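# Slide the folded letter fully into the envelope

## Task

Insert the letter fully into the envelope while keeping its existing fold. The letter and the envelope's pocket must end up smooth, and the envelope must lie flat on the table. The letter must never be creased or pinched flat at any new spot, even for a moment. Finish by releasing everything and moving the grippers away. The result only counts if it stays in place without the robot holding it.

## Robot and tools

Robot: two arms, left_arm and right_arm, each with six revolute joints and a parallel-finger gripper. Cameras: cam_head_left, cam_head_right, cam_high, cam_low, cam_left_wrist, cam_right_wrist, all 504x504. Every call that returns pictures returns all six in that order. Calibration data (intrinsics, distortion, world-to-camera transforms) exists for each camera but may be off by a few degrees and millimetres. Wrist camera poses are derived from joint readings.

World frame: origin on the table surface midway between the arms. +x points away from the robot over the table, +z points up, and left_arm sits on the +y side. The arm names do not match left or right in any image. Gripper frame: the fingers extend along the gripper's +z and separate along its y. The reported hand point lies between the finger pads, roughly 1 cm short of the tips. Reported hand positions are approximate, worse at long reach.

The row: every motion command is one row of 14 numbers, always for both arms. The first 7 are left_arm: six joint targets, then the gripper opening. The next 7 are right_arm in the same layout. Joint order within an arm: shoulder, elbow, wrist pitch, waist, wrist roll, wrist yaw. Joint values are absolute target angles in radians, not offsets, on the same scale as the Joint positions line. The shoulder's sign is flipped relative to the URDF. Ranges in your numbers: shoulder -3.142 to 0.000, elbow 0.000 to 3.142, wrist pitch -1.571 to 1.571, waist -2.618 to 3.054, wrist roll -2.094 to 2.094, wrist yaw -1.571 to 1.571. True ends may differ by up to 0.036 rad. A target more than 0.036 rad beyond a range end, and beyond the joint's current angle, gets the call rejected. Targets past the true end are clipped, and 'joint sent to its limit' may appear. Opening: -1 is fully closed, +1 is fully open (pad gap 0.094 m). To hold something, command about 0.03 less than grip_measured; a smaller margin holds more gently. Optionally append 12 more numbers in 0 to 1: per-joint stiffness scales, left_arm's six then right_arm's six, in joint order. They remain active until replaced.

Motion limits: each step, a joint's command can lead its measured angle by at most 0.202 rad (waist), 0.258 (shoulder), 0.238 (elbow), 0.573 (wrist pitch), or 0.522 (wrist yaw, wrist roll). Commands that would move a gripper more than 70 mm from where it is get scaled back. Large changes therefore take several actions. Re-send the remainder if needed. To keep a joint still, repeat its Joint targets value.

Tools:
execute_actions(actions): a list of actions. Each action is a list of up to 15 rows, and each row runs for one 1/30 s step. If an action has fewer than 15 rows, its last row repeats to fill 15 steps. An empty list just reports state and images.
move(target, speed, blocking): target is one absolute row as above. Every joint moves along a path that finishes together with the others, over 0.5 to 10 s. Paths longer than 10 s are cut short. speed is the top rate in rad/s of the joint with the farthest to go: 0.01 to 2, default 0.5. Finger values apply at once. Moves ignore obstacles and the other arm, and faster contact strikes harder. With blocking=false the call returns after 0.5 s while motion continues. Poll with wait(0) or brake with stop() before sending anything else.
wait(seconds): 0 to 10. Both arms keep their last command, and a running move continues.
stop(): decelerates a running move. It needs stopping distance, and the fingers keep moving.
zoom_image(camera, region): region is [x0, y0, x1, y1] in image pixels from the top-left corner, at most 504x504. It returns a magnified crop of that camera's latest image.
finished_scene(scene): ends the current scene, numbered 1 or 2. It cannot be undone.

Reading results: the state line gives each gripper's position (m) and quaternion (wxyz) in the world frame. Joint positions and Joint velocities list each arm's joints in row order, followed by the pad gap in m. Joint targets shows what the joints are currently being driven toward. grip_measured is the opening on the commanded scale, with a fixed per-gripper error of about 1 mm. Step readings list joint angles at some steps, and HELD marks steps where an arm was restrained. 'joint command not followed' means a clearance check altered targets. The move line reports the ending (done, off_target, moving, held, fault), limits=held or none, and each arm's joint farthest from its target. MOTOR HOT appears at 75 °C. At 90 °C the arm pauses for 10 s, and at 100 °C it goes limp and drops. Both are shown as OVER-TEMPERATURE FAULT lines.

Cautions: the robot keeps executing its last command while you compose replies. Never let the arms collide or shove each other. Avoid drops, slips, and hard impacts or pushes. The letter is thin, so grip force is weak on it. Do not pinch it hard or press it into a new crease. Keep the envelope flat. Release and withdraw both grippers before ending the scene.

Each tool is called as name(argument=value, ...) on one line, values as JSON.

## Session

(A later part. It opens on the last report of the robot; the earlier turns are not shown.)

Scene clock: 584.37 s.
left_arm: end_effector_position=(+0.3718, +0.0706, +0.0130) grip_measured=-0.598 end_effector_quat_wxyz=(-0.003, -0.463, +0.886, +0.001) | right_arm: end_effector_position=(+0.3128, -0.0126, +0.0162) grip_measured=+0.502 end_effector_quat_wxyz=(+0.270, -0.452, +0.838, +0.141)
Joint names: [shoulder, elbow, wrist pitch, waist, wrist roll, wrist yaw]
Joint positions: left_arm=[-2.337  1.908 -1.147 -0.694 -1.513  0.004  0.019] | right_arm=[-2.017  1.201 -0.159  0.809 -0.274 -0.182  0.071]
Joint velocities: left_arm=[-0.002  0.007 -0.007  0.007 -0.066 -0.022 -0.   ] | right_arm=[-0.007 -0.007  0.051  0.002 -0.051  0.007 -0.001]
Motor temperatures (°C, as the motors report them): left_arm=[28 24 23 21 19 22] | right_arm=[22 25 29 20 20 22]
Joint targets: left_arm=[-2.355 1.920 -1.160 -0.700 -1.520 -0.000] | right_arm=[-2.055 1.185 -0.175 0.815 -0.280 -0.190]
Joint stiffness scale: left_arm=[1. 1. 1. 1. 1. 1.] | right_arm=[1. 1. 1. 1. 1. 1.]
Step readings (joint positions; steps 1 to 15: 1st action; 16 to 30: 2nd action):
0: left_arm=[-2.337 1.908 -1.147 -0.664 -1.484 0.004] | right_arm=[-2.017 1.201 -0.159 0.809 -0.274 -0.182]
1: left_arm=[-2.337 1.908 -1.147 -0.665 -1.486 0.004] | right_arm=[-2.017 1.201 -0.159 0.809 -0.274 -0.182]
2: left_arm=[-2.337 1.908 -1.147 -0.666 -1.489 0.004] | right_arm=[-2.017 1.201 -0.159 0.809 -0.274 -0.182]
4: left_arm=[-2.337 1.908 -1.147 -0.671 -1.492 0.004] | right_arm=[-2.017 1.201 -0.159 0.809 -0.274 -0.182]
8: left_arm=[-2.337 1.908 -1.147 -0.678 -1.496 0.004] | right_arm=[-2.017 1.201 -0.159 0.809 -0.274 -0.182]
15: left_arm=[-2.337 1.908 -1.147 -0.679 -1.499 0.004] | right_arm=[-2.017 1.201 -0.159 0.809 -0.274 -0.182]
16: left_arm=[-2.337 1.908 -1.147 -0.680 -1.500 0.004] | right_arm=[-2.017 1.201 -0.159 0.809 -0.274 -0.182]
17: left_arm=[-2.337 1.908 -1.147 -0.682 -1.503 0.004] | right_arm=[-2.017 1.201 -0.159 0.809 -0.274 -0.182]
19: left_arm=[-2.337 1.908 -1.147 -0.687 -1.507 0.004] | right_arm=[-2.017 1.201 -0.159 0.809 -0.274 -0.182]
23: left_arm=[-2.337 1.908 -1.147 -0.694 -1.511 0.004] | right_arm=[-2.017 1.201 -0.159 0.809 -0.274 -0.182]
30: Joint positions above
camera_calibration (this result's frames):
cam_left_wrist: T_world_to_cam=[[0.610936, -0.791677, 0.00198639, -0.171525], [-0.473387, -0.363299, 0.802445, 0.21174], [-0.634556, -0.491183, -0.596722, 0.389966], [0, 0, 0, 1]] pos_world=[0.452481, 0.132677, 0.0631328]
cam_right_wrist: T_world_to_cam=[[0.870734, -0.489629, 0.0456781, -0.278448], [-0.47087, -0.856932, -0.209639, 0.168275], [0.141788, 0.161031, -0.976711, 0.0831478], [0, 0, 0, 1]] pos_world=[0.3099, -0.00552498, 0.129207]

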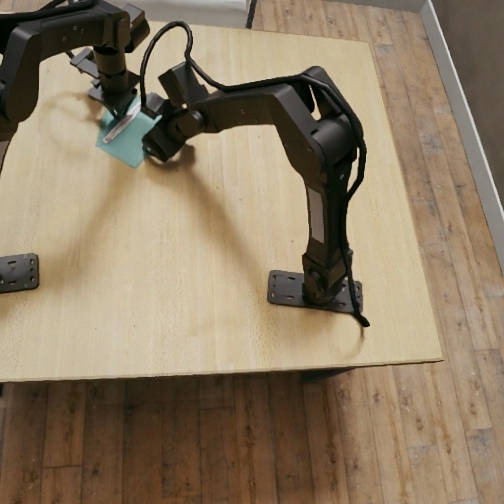

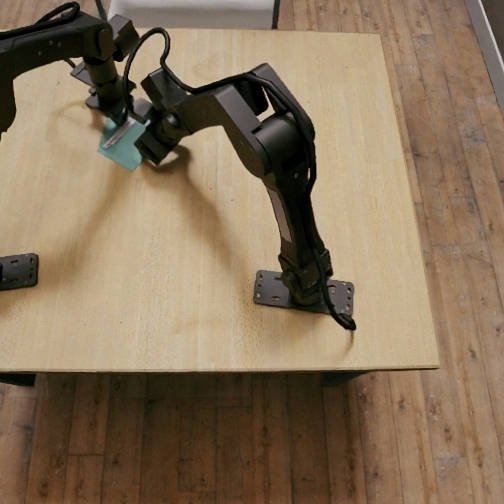

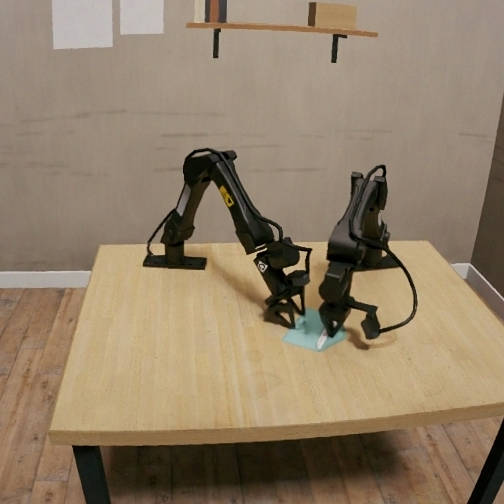

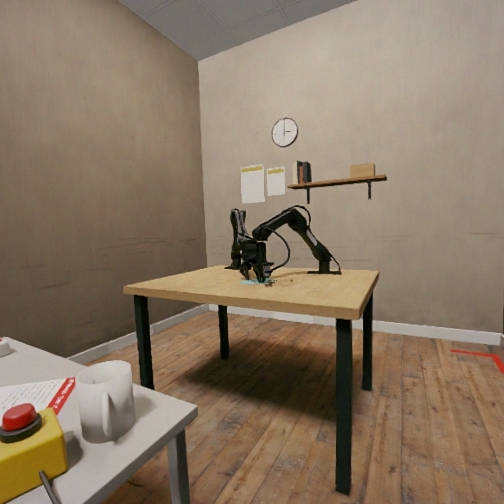

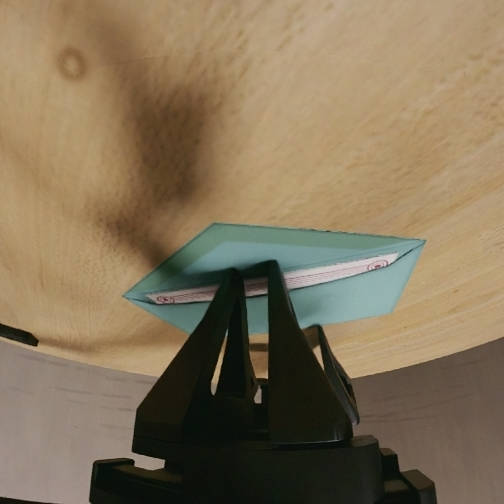

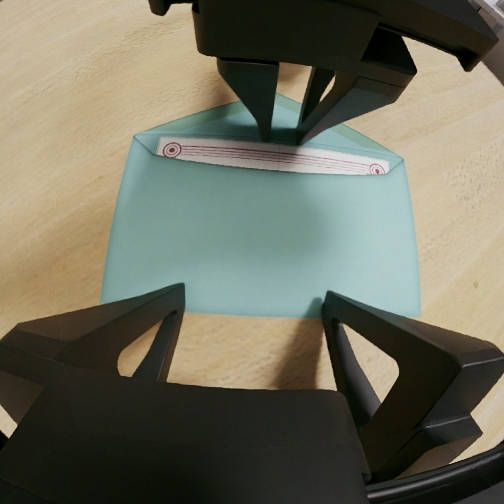

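execute_actions(actions=[[[-2.355,1.92,-1.16,-0.712,-1.532,0,-0.6,-2.055,1.185,-0.175,0.815,-0.28,-0.19,0.5]]])

Scene clock: 592.17 s.
left_arm: end_effector_position=(+0.3696, +0.0669, +0.0130) grip_measured=-0.598 end_effector_quat_wxyz=(-0.003, -0.464, +0.886, +0.001) | right_arm: end_effector_position=(+0.3128, -0.0126, +0.0162) grip_measured=+0.502 end_effector_quat_wxyz=(+0.270, -0.452, +0.838, +0.141)
Joint names: [shoulder, elbow, wrist pitch, waist, wrist roll, wrist yaw]
Joint positions: left_arm=[-2.337  1.908 -1.147 -0.704 -1.526  0.004  0.019] | right_arm=[-2.017  1.201 -0.159  0.809 -0.274 -0.182  0.071]
Joint velocities: left_arm=[ 0.007  0.002 -0.007 -0.002  0.051 -0.007 -0.001] | right_arm=[ 0.022 -0.007  0.007 -0.007 -0.081  0.11   0.   ]
Motor temperatures (°C, as the motors report them): left_arm=[28 24 23 21 19 22] | right_arm=[22 25 29 20 20 22]
Joint targets: left_arm=[-2.355 1.920 -1.160 -0.712 -1.532 -0.000] | right_arm=[-2.055 1.185 -0.175 0.815 -0.280 -0.190]
Joint stiffness scale: left_arm=[1. 1. 1. 1. 1. 1.] | right_arm=[1. 1. 1. 1. 1. 1.]
Step readings (joint positions):
0: left_arm=[-2.337 1.908 -1.147 -0.694 -1.514 0.004] | right_arm=[-2.017 1.201 -0.159 0.809 -0.274 -0.182]
1: left_arm=[-2.337 1.908 -1.147 -0.695 -1.515 0.004] | right_arm=[-2.017 1.201 -0.159 0.809 -0.274 -0.182]
2: left_arm=[-2.337 1.908 -1.147 -0.696 -1.518 0.004] | right_arm=[-2.017 1.201 -0.159 0.809 -0.274 -0.182]
4: left_arm=[-2.337 1.908 -1.147 -0.699 -1.521 0.004] | right_arm=[-2.017 1.201 -0.159 0.809 -0.274 -0.182]
8: left_arm=[-2.337 1.908 -1.147 -0.704 -1.524 0.004] | right_arm=[-2.017 1.201 -0.159 0.809 -0.274 -0.182]
15: Joint positions above
camera_calibration (this result's frames):
cam_left_wrist: T_world_to_cam=[[0.613048, -0.790043, 0.0019192, -0.173918], [-0.472409, -0.364624, 0.802421, 0.209075], [-0.633248, -0.492829, -0.596755, 0.386371], [0, 0, 0, 1]] pos_world=[0.450057, 0.129246, 0.063137]
cam_right_wrist: T_world_to_cam=[[0.870734, -0.489629, 0.0456781, -0.278448], [-0.47087, -0.856932, -0.209639, 0.168275], [0.141788, 0.161031, -0.976711, 0.0831478], [0, 0, 0, 1]] pos_world=[0.3099, -0.00552498, 0.129207]

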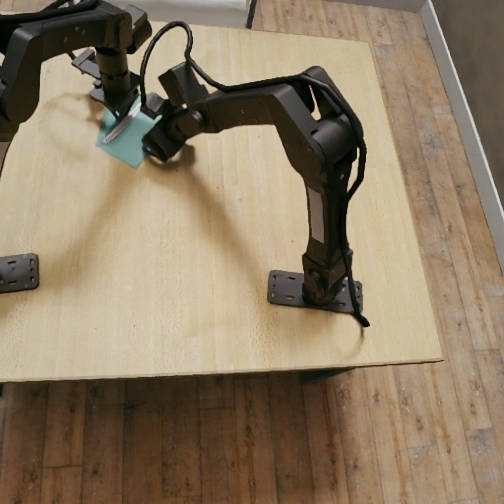

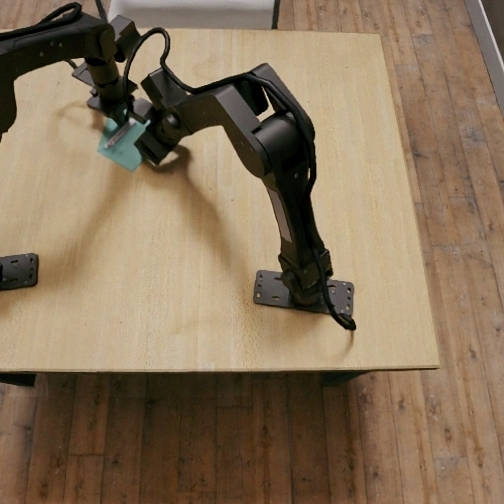

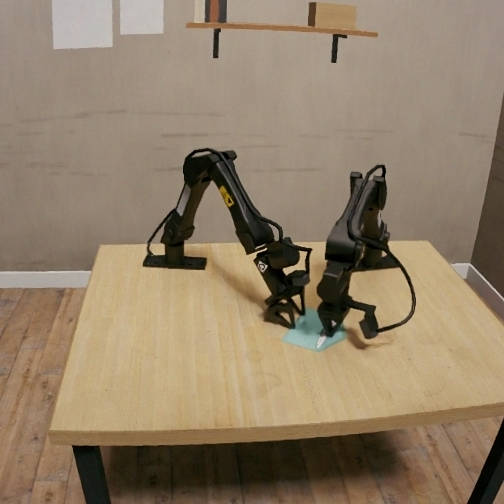

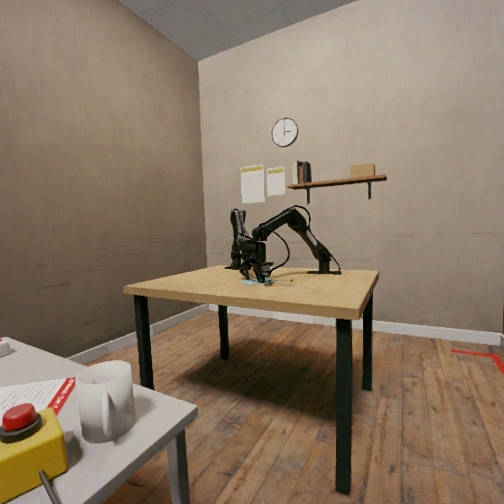

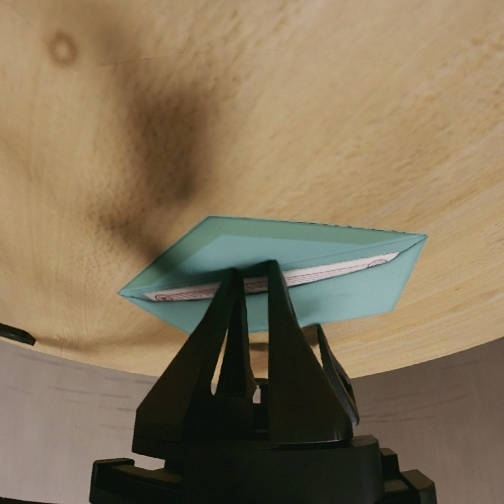

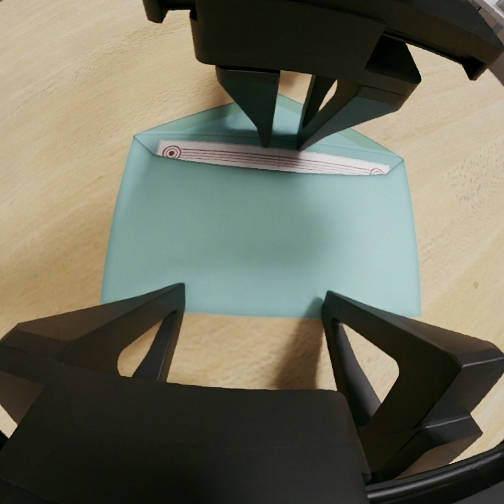

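Near side is stalling at the pin. Re-pin further back.

execute_actions(actions=[[[-2.355,1.92,-1.16,-0.705,-1.532,0,-0.6,-1.93,1.185,-0.175,0.815,-0.28,-0.19,0.5]],[[-2.355,1.92,-1.16,-0.705,-1.532,0,-0.6,-1.93,1.14,-0.175,0.815,-0.28,-0.19,0.5]],[[-2.355,1.92,-1.16,-0.705,-1.532,0,-0.6,-1.93,1.14,-0.175,0.815,-0.28,-0.19,0.5]],[[-2.355,1.92,-1.16,-0.705,-1.532,0,-0.6,-1.98,1.14,-0.175,0.815,-0.28,-0.19,0.5]],[[-2.355,1.92,-1.16,-0.705,-1.532,0,-0.6,-2.02,1.14,-0.175,0.815,-0.28,-0.19,0.5]]])

Scene clock: 599.13 s.
left_arm: end_effector_position=(+0.3696, +0.0669, +0.0130) grip_measured=-0.598 end_effector_quat_wxyz=(-0.003, -0.464, +0.886, +0.001) | right_arm: end_effector_position=(+0.3033, -0.0192, +0.0157) grip_measured=+0.501 end_effector_quat_wxyz=(+0.266, -0.453, +0.839, +0.143)
Joint names: [shoulder, elbow, wrist pitch, waist, wrist roll, wrist yaw]
Joint positions: left_arm=[-2.337  1.908 -1.147 -0.704 -1.526  0.004  0.019] | right_arm=[-1.985  1.155 -0.154  0.808 -0.273 -0.187  0.071]
Joint velocities: left_arm=[ 0.002 -0.002 -0.095 -0.012 -0.051 -0.007 -0.   ] | right_arm=[ 0.002 -0.002 -0.037 -0.002 -0.037 -0.007  0.002]
Motor temperatures (°C, as the motors report them): left_arm=[28 24 23 21 19 22] | right_arm=[22 25 29 20 20 22]
Joint targets: left_arm=[-2.355 1.920 -1.160 -0.705 -1.532 0.000] | right_arm=[-2.020 1.140 -0.175 0.815 -0.280 -0.190]
Joint stiffness scale: left_arm=[1. 1. 1. 1. 1. 1.] | right_arm=[1. 1. 1. 1. 1. 1.]
Step readings (joint positions; steps 1 to 15: 1st action; 16 to 30: 2nd action; 31 to 45: 3rd action; 46 to 60: 4th action; 61 to 75: 5th action):
0: left_arm=[-2.337 1.908 -1.147 -0.704 -1.526 0.004] | right_arm=[-2.017 1.201 -0.159 0.809 -0.274 -0.182]
1: left_arm=[-2.337 1.908 -1.147 -0.704 -1.526 0.004] | right_arm=[-2.011 1.201 -0.160 0.809 -0.274 -0.182]
2: left_arm=[-2.337 1.908 -1.147 -0.704 -1.526 0.004] | right_arm=[-2.002 1.197 -0.164 0.809 -0.274 -0.182]
4: left_arm=[-2.337 1.908 -1.147 -0.704 -1.526 0.004] | right_arm=[-1.976 1.195 -0.168 0.809 -0.274 -0.182]
8: left_arm=[-2.337 1.908 -1.147 -0.704 -1.526 0.004] | right_arm=[-1.943 1.195 -0.167 0.809 -0.274 -0.182]
15: left_arm=[-2.337 1.908 -1.147 -0.704 -1.526 0.004] | right_arm=[-1.942 1.195 -0.167 0.809 -0.274 -0.182]
16: left_arm=[-2.337 1.908 -1.147 -0.704 -1.526 0.004] | right_arm=[-1.942 1.190 -0.164 0.809 -0.274 -0.182]
17: left_arm=[-2.337 1.908 -1.147 -0.704 -1.526 0.004] | right_arm=[-1.940 1.183 -0.161 0.809 -0.274 -0.182]
19: left_arm=[-2.337 1.908 -1.147 -0.704 -1.526 0.004] | right_arm=[-1.940 1.167 -0.161 0.809 -0.274 -0.182]
23: left_arm=[-2.337 1.908 -1.147 -0.704 -1.526 0.004] | right_arm=[-1.940 1.155 -0.166 0.809 -0.274 -0.182]
30: left_arm=[-2.337 1.908 -1.147 -0.704 -1.526 0.004] | right_arm=[-1.940 1.155 -0.166 0.809 -0.274 -0.182]
31: left_arm=[-2.337 1.908 -1.147 -0.704 -1.526 0.004] | right_arm=[-1.940 1.155 -0.166 0.809 -0.274 -0.182]
32: left_arm=[-2.337 1.908 -1.147 -0.704 -1.526 0.004] | right_arm=[-1.940 1.155 -0.166 0.809 -0.274 -0.182]
34: left_arm=[-2.337 1.908 -1.147 -0.704 -1.526 0.004] | right_arm=[-1.940 1.155 -0.166 0.809 -0.274 -0.182]
38: left_arm=[-2.337 1.908 -1.147 -0.704 -1.526 0.004] | right_arm=[-1.940 1.155 -0.166 0.809 -0.274 -0.182]
45: left_arm=[-2.337 1.908 -1.147 -0.704 -1.526 0.004] | right_arm=[-1.940 1.155 -0.166 0.809 -0.274 -0.182]
46: left_arm=[-2.337 1.908 -1.147 -0.704 -1.526 0.004] | right_arm=[-1.942 1.155 -0.166 0.809 -0.274 -0.182]
47: left_arm=[-2.337 1.908 -1.147 -0.704 -1.526 0.004] | right_arm=[-1.945 1.155 -0.164 0.809 -0.274 -0.182]
49: left_arm=[-2.337 1.908 -1.147 -0.704 -1.526 0.004] | right_arm=[-1.955 1.155 -0.164 0.809 -0.274 -0.182]
53: left_arm=[-2.337 1.908 -1.147 -0.704 -1.526 0.004] | right_arm=[-1.970 1.155 -0.164 0.809 -0.274 -0.182]
60: left_arm=[-2.337 1.908 -1.147 -0.704 -1.526 0.004] | right_arm=[-1.971 1.155 -0.164 0.809 -0.274 -0.182]
61: left_arm=[-2.337 1.908 -1.147 -0.704 -1.526 0.004] | right_arm=[-1.973 1.155 -0.164 0.809 -0.274 -0.182]
62: left_arm=[-2.337 1.908 -1.147 -0.704 -1.526 0.004] | right_arm=[-1.978 1.155 -0.162 0.809 -0.274 -0.182]
64: left_arm=[-2.337 1.908 -1.147 -0.704 -1.526 0.004] | right_arm=[-1.984 1.155 -0.156 0.808 -0.273 -0.185]
68: left_arm=[-2.337 1.908 -1.147 -0.704 -1.526 0.004] | right_arm=[-1.985 1.155 -0.154 0.808 -0.273 -0.187]
75: Joint positions above
camera_calibration (this result's frames):
cam_left_wrist: T_world_to_cam=[[0.613349, -0.789809, 0.00191711, -0.174045], [-0.472269, -0.364806, 0.80242, 0.209036], [-0.63306, -0.493069, -0.596757, 0.386318], [0, 0, 0, 1]] pos_world=[0.450034, 0.129277, 0.0631372]
cam_right_wrist: T_world_to_cam=[[0.872151, -0.487739, 0.0382585, -0.273606], [-0.471084, -0.858322, -0.203379, 0.15804], [0.132034, 0.159354, -0.978352, 0.0879999], [0, 0, 0, 1]] pos_world=[0.301457, -0.0118218, 0.128705]

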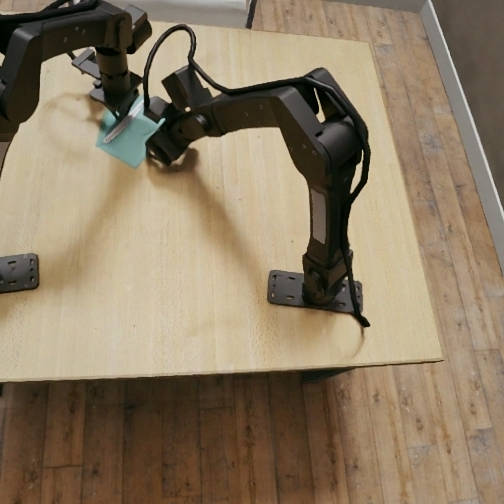

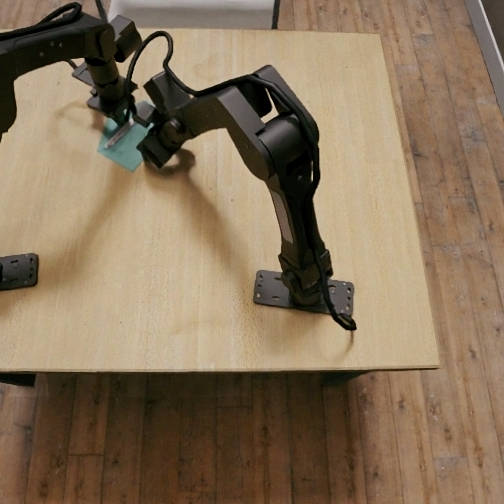

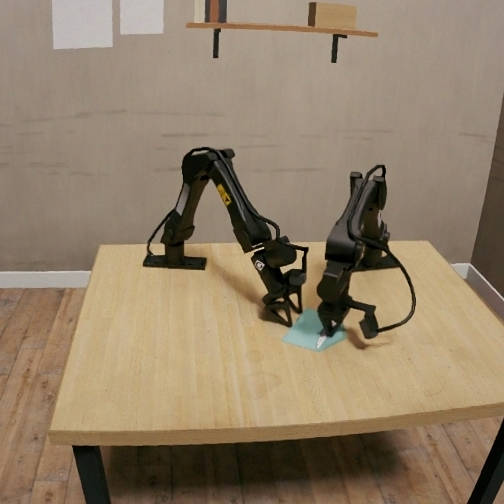

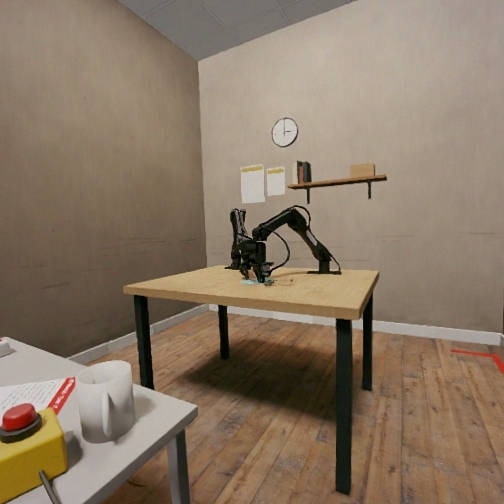

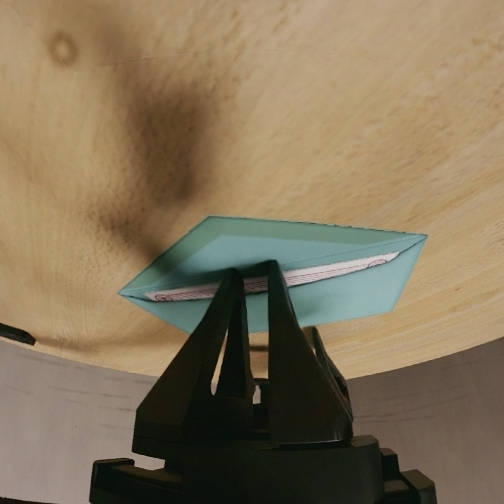

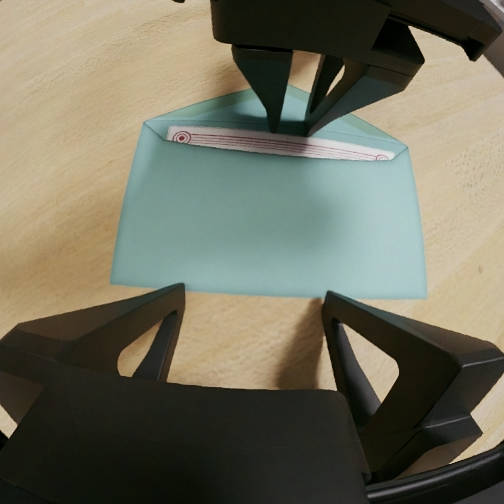

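execute_actions(actions=[[[-2.355,1.92,-1.16,-0.716,-1.58,0,-0.6,-2.02,1.14,-0.175,0.815,-0.28,-0.19,0.5]],[[-2.355,1.92,-1.16,-0.726,-1.61,0,-0.6,-2.02,1.14,-0.175,0.815,-0.28,-0.19,0.5]]])

Scene clock: 603.83 s.
left_arm: end_effector_position=(+0.3664, +0.0619, +0.0130) grip_measured=-0.598 end_effector_quat_wxyz=(-0.003, -0.492, +0.871, +0.001) | right_arm: end_effector_position=(+0.3033, -0.0192, +0.0157) grip_measured=+0.501 end_effector_quat_wxyz=(+0.266, -0.453, +0.839, +0.143)
Joint names: [shoulder, elbow, wrist pitch, waist, wrist roll, wrist yaw]
Joint positions: left_arm=[-2.337  1.908 -1.147 -0.717 -1.603  0.004  0.019] | right_arm=[-1.985  1.155 -0.154  0.808 -0.273 -0.187  0.071]
Joint velocities: left_arm=[-0.007 -0.012  0.007  0.027 -0.037  0.007  0.001] | right_arm=[ 0.002 -0.002  0.022  0.007 -0.037 -0.11   0.   ]
Motor temperatures (°C, as the motors report them): left_arm=[28 24 23 21 19 22] | right_arm=[22 25 28 20 20 22]
Joint targets: left_arm=[-2.355 1.920 -1.160 -0.726 -1.610 0.000] | right_arm=[-2.020 1.140 -0.175 0.815 -0.280 -0.190]
Joint stiffness scale: left_arm=[1. 1. 1. 1. 1. 1.] | right_arm=[1. 1. 1. 1. 1. 1.]
Step readings (joint positions; steps 1 to 15: 1st action; 16 to 30: 2nd action):
0: left_arm=[-2.337 1.908 -1.147 -0.704 -1.526 0.004] | right_arm=[-1.985 1.155 -0.154 0.808 -0.273 -0.187]
1: left_arm=[-2.337 1.908 -1.147 -0.704 -1.532 0.004] | right_arm=[-1.985 1.155 -0.154 0.808 -0.273 -0.187]
2: left_arm=[-2.337 1.908 -1.147 -0.704 -1.541 0.004] | right_arm=[-1.985 1.155 -0.154 0.808 -0.273 -0.187]
4: left_arm=[-2.337 1.908 -1.147 -0.705 -1.553 0.004] | right_arm=[-1.985 1.155 -0.154 0.808 -0.273 -0.187]
8: left_arm=[-2.337 1.908 -1.147 -0.706 -1.565 0.004] | right_arm=[-1.985 1.155 -0.154 0.808 -0.273 -0.187]
15: left_arm=[-2.337 1.908 -1.147 -0.706 -1.572 0.004] | right_arm=[-1.985 1.155 -0.154 0.808 -0.273 -0.187]
16: left_arm=[-2.337 1.908 -1.147 -0.707 -1.576 0.004] | right_arm=[-1.985 1.155 -0.154 0.808 -0.273 -0.187]
17: left_arm=[-2.337 1.908 -1.147 -0.708 -1.582 0.004] | right_arm=[-1.985 1.155 -0.154 0.808 -0.273 -0.187]
19: left_arm=[-2.337 1.908 -1.147 -0.712 -1.590 0.004] | right_arm=[-1.985 1.155 -0.154 0.808 -0.273 -0.187]
23: left_arm=[-2.337 1.908 -1.147 -0.717 -1.598 0.004] | right_arm=[-1.985 1.155 -0.154 0.808 -0.273 -0.187]
30: Joint positions above
camera_calibration (this result's frames):
cam_left_wrist: T_world_to_cam=[[0.6621, -0.749414, 0.00150722, -0.196422], [-0.448186, -0.394355, 0.802255, 0.198675], [-0.600627, -0.531849, -0.596979, 0.372304], [0, 0, 0, 1]] pos_world=[0.44271, 0.129156, 0.0631653]
cam_right_wrist: T_world_to_cam=[[0.872151, -0.487739, 0.0382585, -0.273606], [-0.471084, -0.858322, -0.203379, 0.15804], [0.132034, 0.159354, -0.978352, 0.0879999], [0, 0, 0, 1]] pos_world=[0.301457, -0.0118218, 0.128705]

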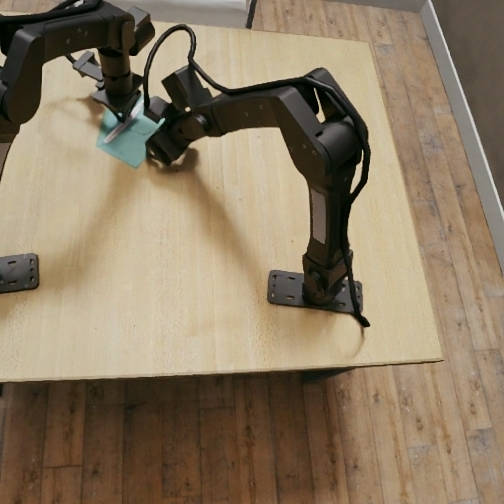

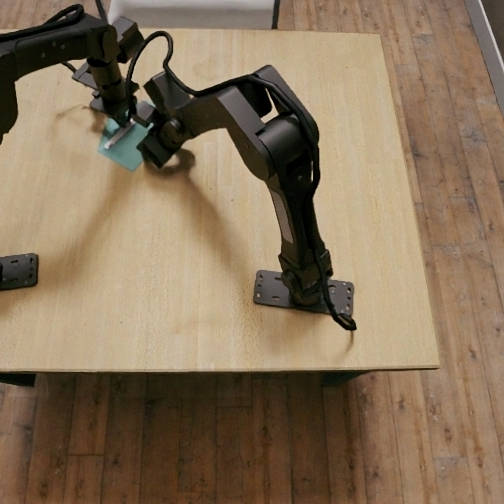

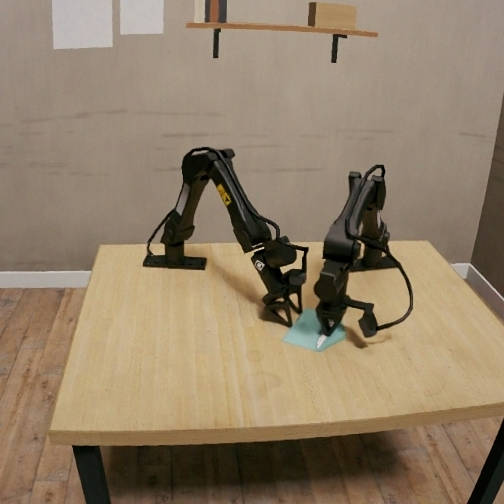

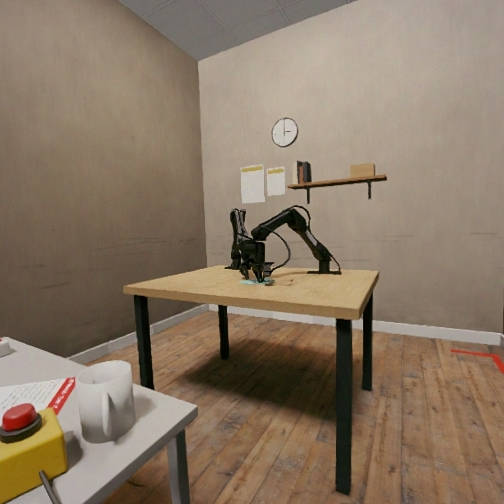

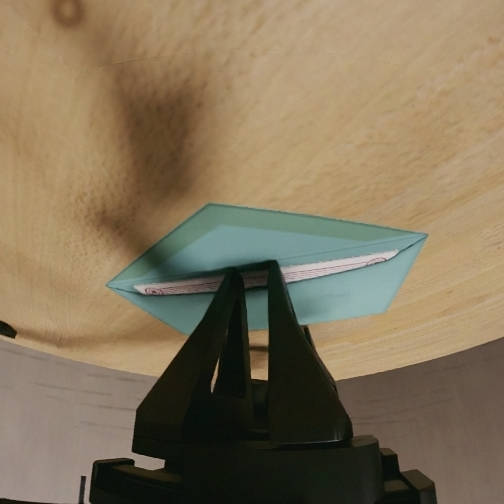

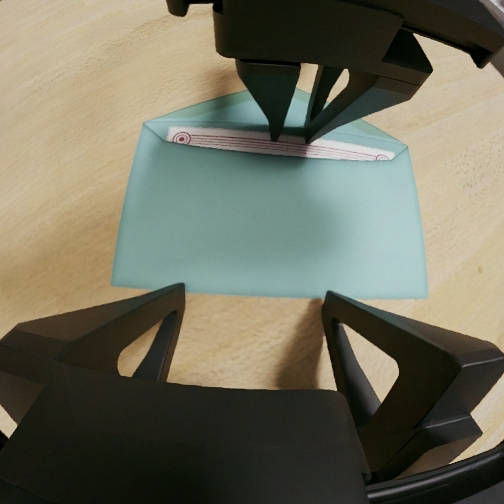

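execute_actions(actions=[[[-2.29,1.92,-1.16,-0.717,-1.60,0,-0.6,-2.02,1.14,-0.175,0.815,-0.28,-0.19,0.5]],[[-2.29,1.92,-1.16,-0.675,-1.55,0,0.4,-2.02,1.14,-0.175,0.815,-0.28,-0.19,0.5]],[[-2.29,1.92,-1.16,-0.675,-1.55,0,0.4,-2.02,1.14,-0.175,0.815,-0.28,-0.19,0.5]],[[-2.36,1.92,-1.16,-0.675,-1.55,0,0.4,-2.02,1.14,-0.175,0.815,-0.28,-0.19,0.5]],[[-2.36,1.92,-1.16,-0.695,-1.56,0,0.4,-2.02,1.14,-0.175,0.815,-0.28,-0.19,0.5]],[[-2.36,1.92,-1.16,-0.707,-1.575,0,0.4,-2.02,1.14,-0.175,0.815,-0.28,-0.19,0.5]],[[-2.36,1.92,-1.16,-0.719,-1.587,0,0.4,-2.02,1.14,-0.175,0.815,-0.28,-0.19,0.5]]])

Scene clock: 614.23 s.
left_arm: end_effector_position=(+0.3681, +0.0640, +0.0128) grip_measured=+0.398 end_effector_quat_wxyz=(-0.003, -0.485, +0.874, +0.002) | right_arm: end_effector_position=(+0.3033, -0.0192, +0.0157) grip_measured=+0.501 end_effector_quat_wxyz=(+0.266, -0.453, +0.839, +0.143)
Joint names: [shoulder, elbow, wrist pitch, waist, wrist roll, wrist yaw]
Joint positions: left_arm=[-2.339  1.911 -1.148 -0.711 -1.581  0.004  0.066] | right_arm=[-1.985  1.155 -0.154  0.808 -0.273 -0.187  0.071]
Joint velocities: left_arm=[ 0.007 -0.022 -0.022 -0.017 -0.051 -0.037  0.001] | right_arm=[ 0.012  0.027 -0.066  0.002 -0.037 -0.022  0.001]
Motor temperatures (°C, as the motors report them): left_arm=[28 24 23 21 19 22] | right_arm=[22 25 28 20 20 22]
Joint targets: left_arm=[-2.360 1.920 -1.160 -0.719 -1.587 -0.000] | right_arm=[-2.020 1.140 -0.175 0.815 -0.280 -0.190]
Joint stiffness scale: left_arm=[1. 1. 1. 1. 1. 1.] | right_arm=[1. 1. 1. 1. 1. 1.]
Step readings (joint positions; steps 1 to 15: 1st action; 16 to 30: 2nd action; 31 to 45: 3rd action; 46 to 60: 4th action; 61 to 75: 5th action; 76 to 90: 6th action; 91 to 105: 7th action):
0: left_arm=[-2.337 1.908 -1.147 -0.717 -1.604 0.004] | right_arm=[-1.985 1.155 -0.154 0.808 -0.273 -0.187]
1: left_arm=[-2.335 1.908 -1.147 -0.717 -1.604 0.004] | right_arm=[-1.985 1.155 -0.154 0.808 -0.273 -0.187]
2: left_arm=[-2.333 1.908 -1.147 -0.717 -1.604 0.004] | right_arm=[-1.985 1.155 -0.154 0.808 -0.273 -0.187]
4: left_arm=[-2.327 1.908 -1.147 -0.717 -1.604 0.004] | right_arm=[-1.985 1.155 -0.154 0.808 -0.273 -0.187]
8: left_arm=[-2.316 1.908 -1.147 -0.717 -1.604 0.004] | right_arm=[-1.985 1.155 -0.154 0.808 -0.273 -0.187]
15: left_arm=[-2.316 1.908 -1.147 -0.717 -1.604 0.004] | right_arm=[-1.985 1.155 -0.154 0.808 -0.273 -0.187]
16: left_arm=[-2.316 1.908 -1.147 -0.714 -1.597 0.004] | right_arm=[-1.985 1.155 -0.154 0.808 -0.273 -0.187]
17: left_arm=[-2.316 1.908 -1.147 -0.710 -1.589 0.005] | right_arm=[-1.985 1.155 -0.154 0.808 -0.273 -0.187]
19: left_arm=[-2.316 1.908 -1.147 -0.696 -1.577 0.005] | right_arm=[-1.985 1.155 -0.154 0.808 -0.273 -0.187]
23: left_arm=[-2.316 1.908 -1.147 -0.674 -1.565 0.005] | right_arm=[-1.985 1.155 -0.154 0.808 -0.273 -0.187]
30: left_arm=[-2.316 1.908 -1.147 -0.672 -1.558 0.005] | right_arm=[-1.985 1.155 -0.154 0.808 -0.273 -0.187]
31: left_arm=[-2.316 1.908 -1.147 -0.672 -1.557 0.005] | right_arm=[-1.985 1.155 -0.154 0.808 -0.273 -0.187]
32: left_arm=[-2.316 1.908 -1.147 -0.672 -1.557 0.005] | right_arm=[-1.985 1.155 -0.154 0.808 -0.273 -0.187]
34: left_arm=[-2.316 1.908 -1.147 -0.672 -1.557 0.005] | right_arm=[-1.985 1.155 -0.154 0.808 -0.273 -0.187]
38: left_arm=[-2.316 1.908 -1.147 -0.672 -1.557 0.005] | right_arm=[-1.985 1.155 -0.154 0.808 -0.273 -0.187]
45: left_arm=[-2.316 1.908 -1.147 -0.672 -1.556 0.005] | right_arm=[-1.985 1.155 -0.154 0.808 -0.273 -0.187]
46: left_arm=[-2.318 1.908 -1.148 -0.672 -1.556 0.005] | right_arm=[-1.985 1.155 -0.154 0.808 -0.273 -0.187]
47: left_arm=[-2.321 1.908 -1.148 -0.672 -1.556 0.005] | right_arm=[-1.985 1.155 -0.154 0.808 -0.273 -0.187]
49: left_arm=[-2.332 1.908 -1.148 -0.672 -1.556 0.005] | right_arm=[-1.985 1.155 -0.154 0.808 -0.273 -0.187]
53: left_arm=[-2.339 1.911 -1.148 -0.672 -1.555 0.005] | right_arm=[-1.985 1.155 -0.154 0.808 -0.273 -0.187]
60: left_arm=[-2.339 1.911 -1.148 -0.672 -1.555 0.005] | right_arm=[-1.985 1.155 -0.154 0.808 -0.273 -0.187]
61: left_arm=[-2.339 1.911 -1.148 -0.674 -1.555 0.005] | right_arm=[-1.985 1.155 -0.154 0.808 -0.273 -0.187]
62: left_arm=[-2.339 1.911 -1.148 -0.675 -1.556 0.004] | right_arm=[-1.985 1.155 -0.154 0.808 -0.273 -0.187]
64: left_arm=[-2.339 1.911 -1.148 -0.680 -1.556 0.004] | right_arm=[-1.985 1.155 -0.154 0.808 -0.273 -0.187]
68: left_arm=[-2.339 1.911 -1.148 -0.688 -1.556 0.004] | right_arm=[-1.985 1.155 -0.154 0.808 -0.273 -0.187]
75: left_arm=[-2.339 1.911 -1.148 -0.688 -1.556 0.004] | right_arm=[-1.985 1.155 -0.154 0.808 -0.273 -0.187]
76: left_arm=[-2.339 1.911 -1.148 -0.689 -1.558 0.004] | right_arm=[-1.985 1.155 -0.154 0.808 -0.273 -0.187]
77: left_arm=[-2.339 1.911 -1.148 -0.690 -1.560 0.004] | right_arm=[-1.985 1.155 -0.154 0.808 -0.273 -0.187]
79: left_arm=[-2.339 1.911 -1.148 -0.693 -1.564 0.004] | right_arm=[-1.985 1.155 -0.154 0.808 -0.273 -0.187]
83: left_arm=[-2.339 1.911 -1.148 -0.698 -1.568 0.004] | right_arm=[-1.985 1.155 -0.154 0.808 -0.273 -0.187]
90: left_arm=[-2.339 1.911 -1.148 -0.698 -1.569 0.004] | right_arm=[-1.985 1.155 -0.154 0.808 -0.273 -0.187]
91: left_arm=[-2.339 1.911 -1.148 -0.699 -1.571 0.004] | right_arm=[-1.985 1.155 -0.154 0.808 -0.273 -0.187]
92: left_arm=[-2.339 1.911 -1.148 -0.701 -1.573 0.004] | right_arm=[-1.985 1.155 -0.154 0.808 -0.273 -0.187]
94: left_arm=[-2.339 1.911 -1.148 -0.705 -1.577 0.004] | right_arm=[-1.985 1.155 -0.154 0.808 -0.273 -0.187]
98: left_arm=[-2.339 1.911 -1.148 -0.711 -1.581 0.004] | right_arm=[-1.985 1.155 -0.154 0.808 -0.273 -0.187]
105: Joint positions above
camera_calibration (this result's frames):
cam_left_wrist: T_world_to_cam=[[0.650589, -0.759429, 0.000889244, -0.191056], [-0.453644, -0.387689, 0.802436, 0.20206], [-0.609049, -0.52246, -0.596737, 0.376842], [0, 0, 0, 1]] pos_world=[0.445477, 0.130128, 0.0629052]
cam_right_wrist: T_world_to_cam=[[0.872151, -0.487739, 0.0382585, -0.273606], [-0.471084, -0.858322, -0.203379, 0.15804], [0.132034, 0.159354, -0.978352, 0.0879999], [0, 0, 0, 1]] pos_world=[0.301457, -0.0118218, 0.128705]

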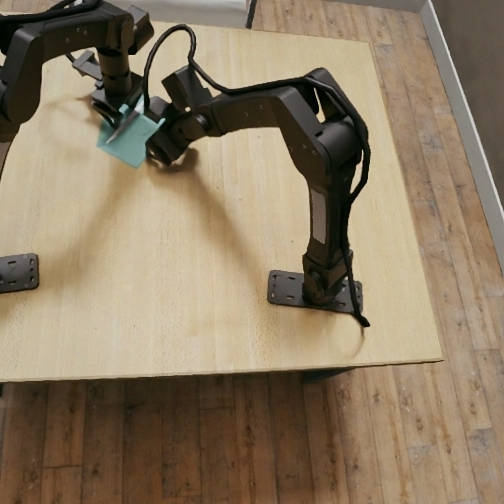

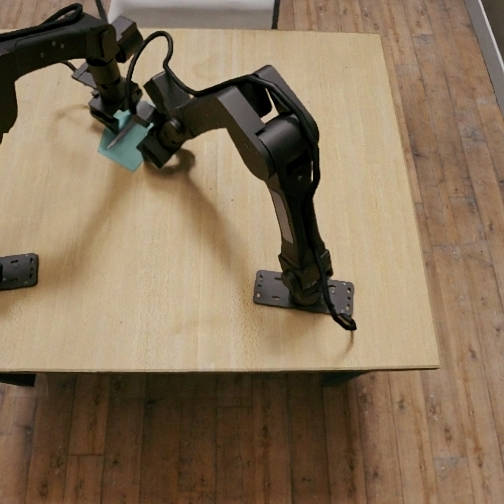

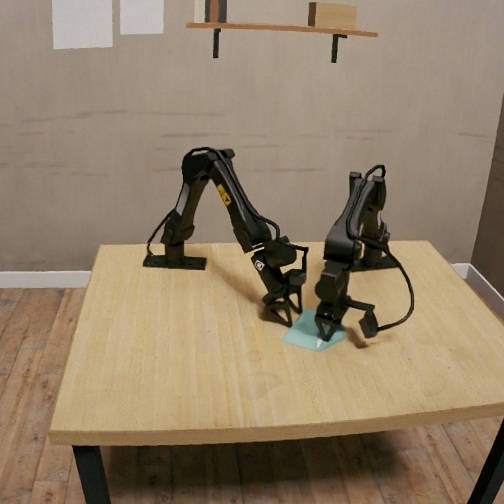

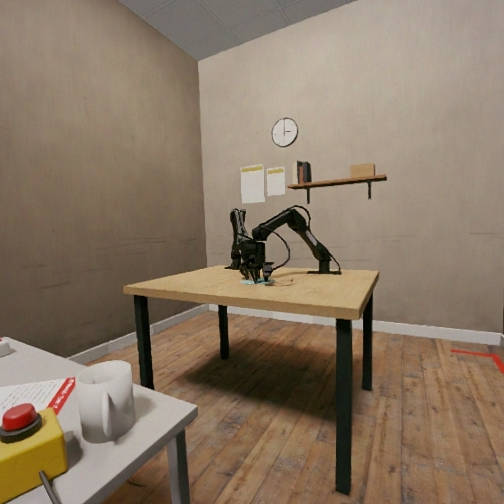

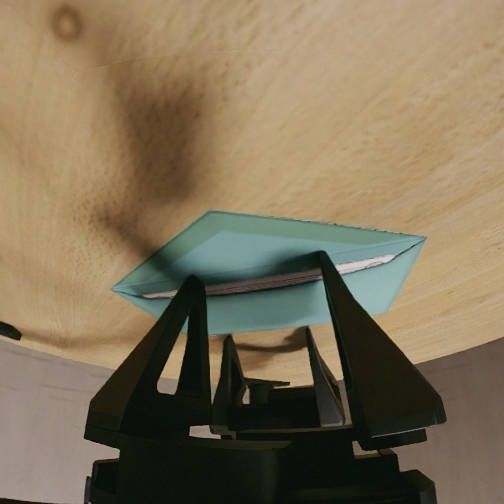

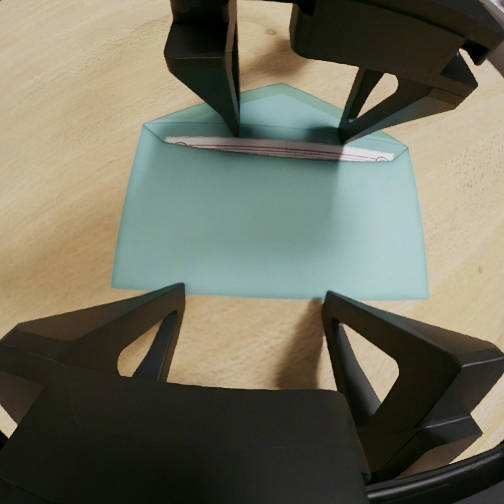

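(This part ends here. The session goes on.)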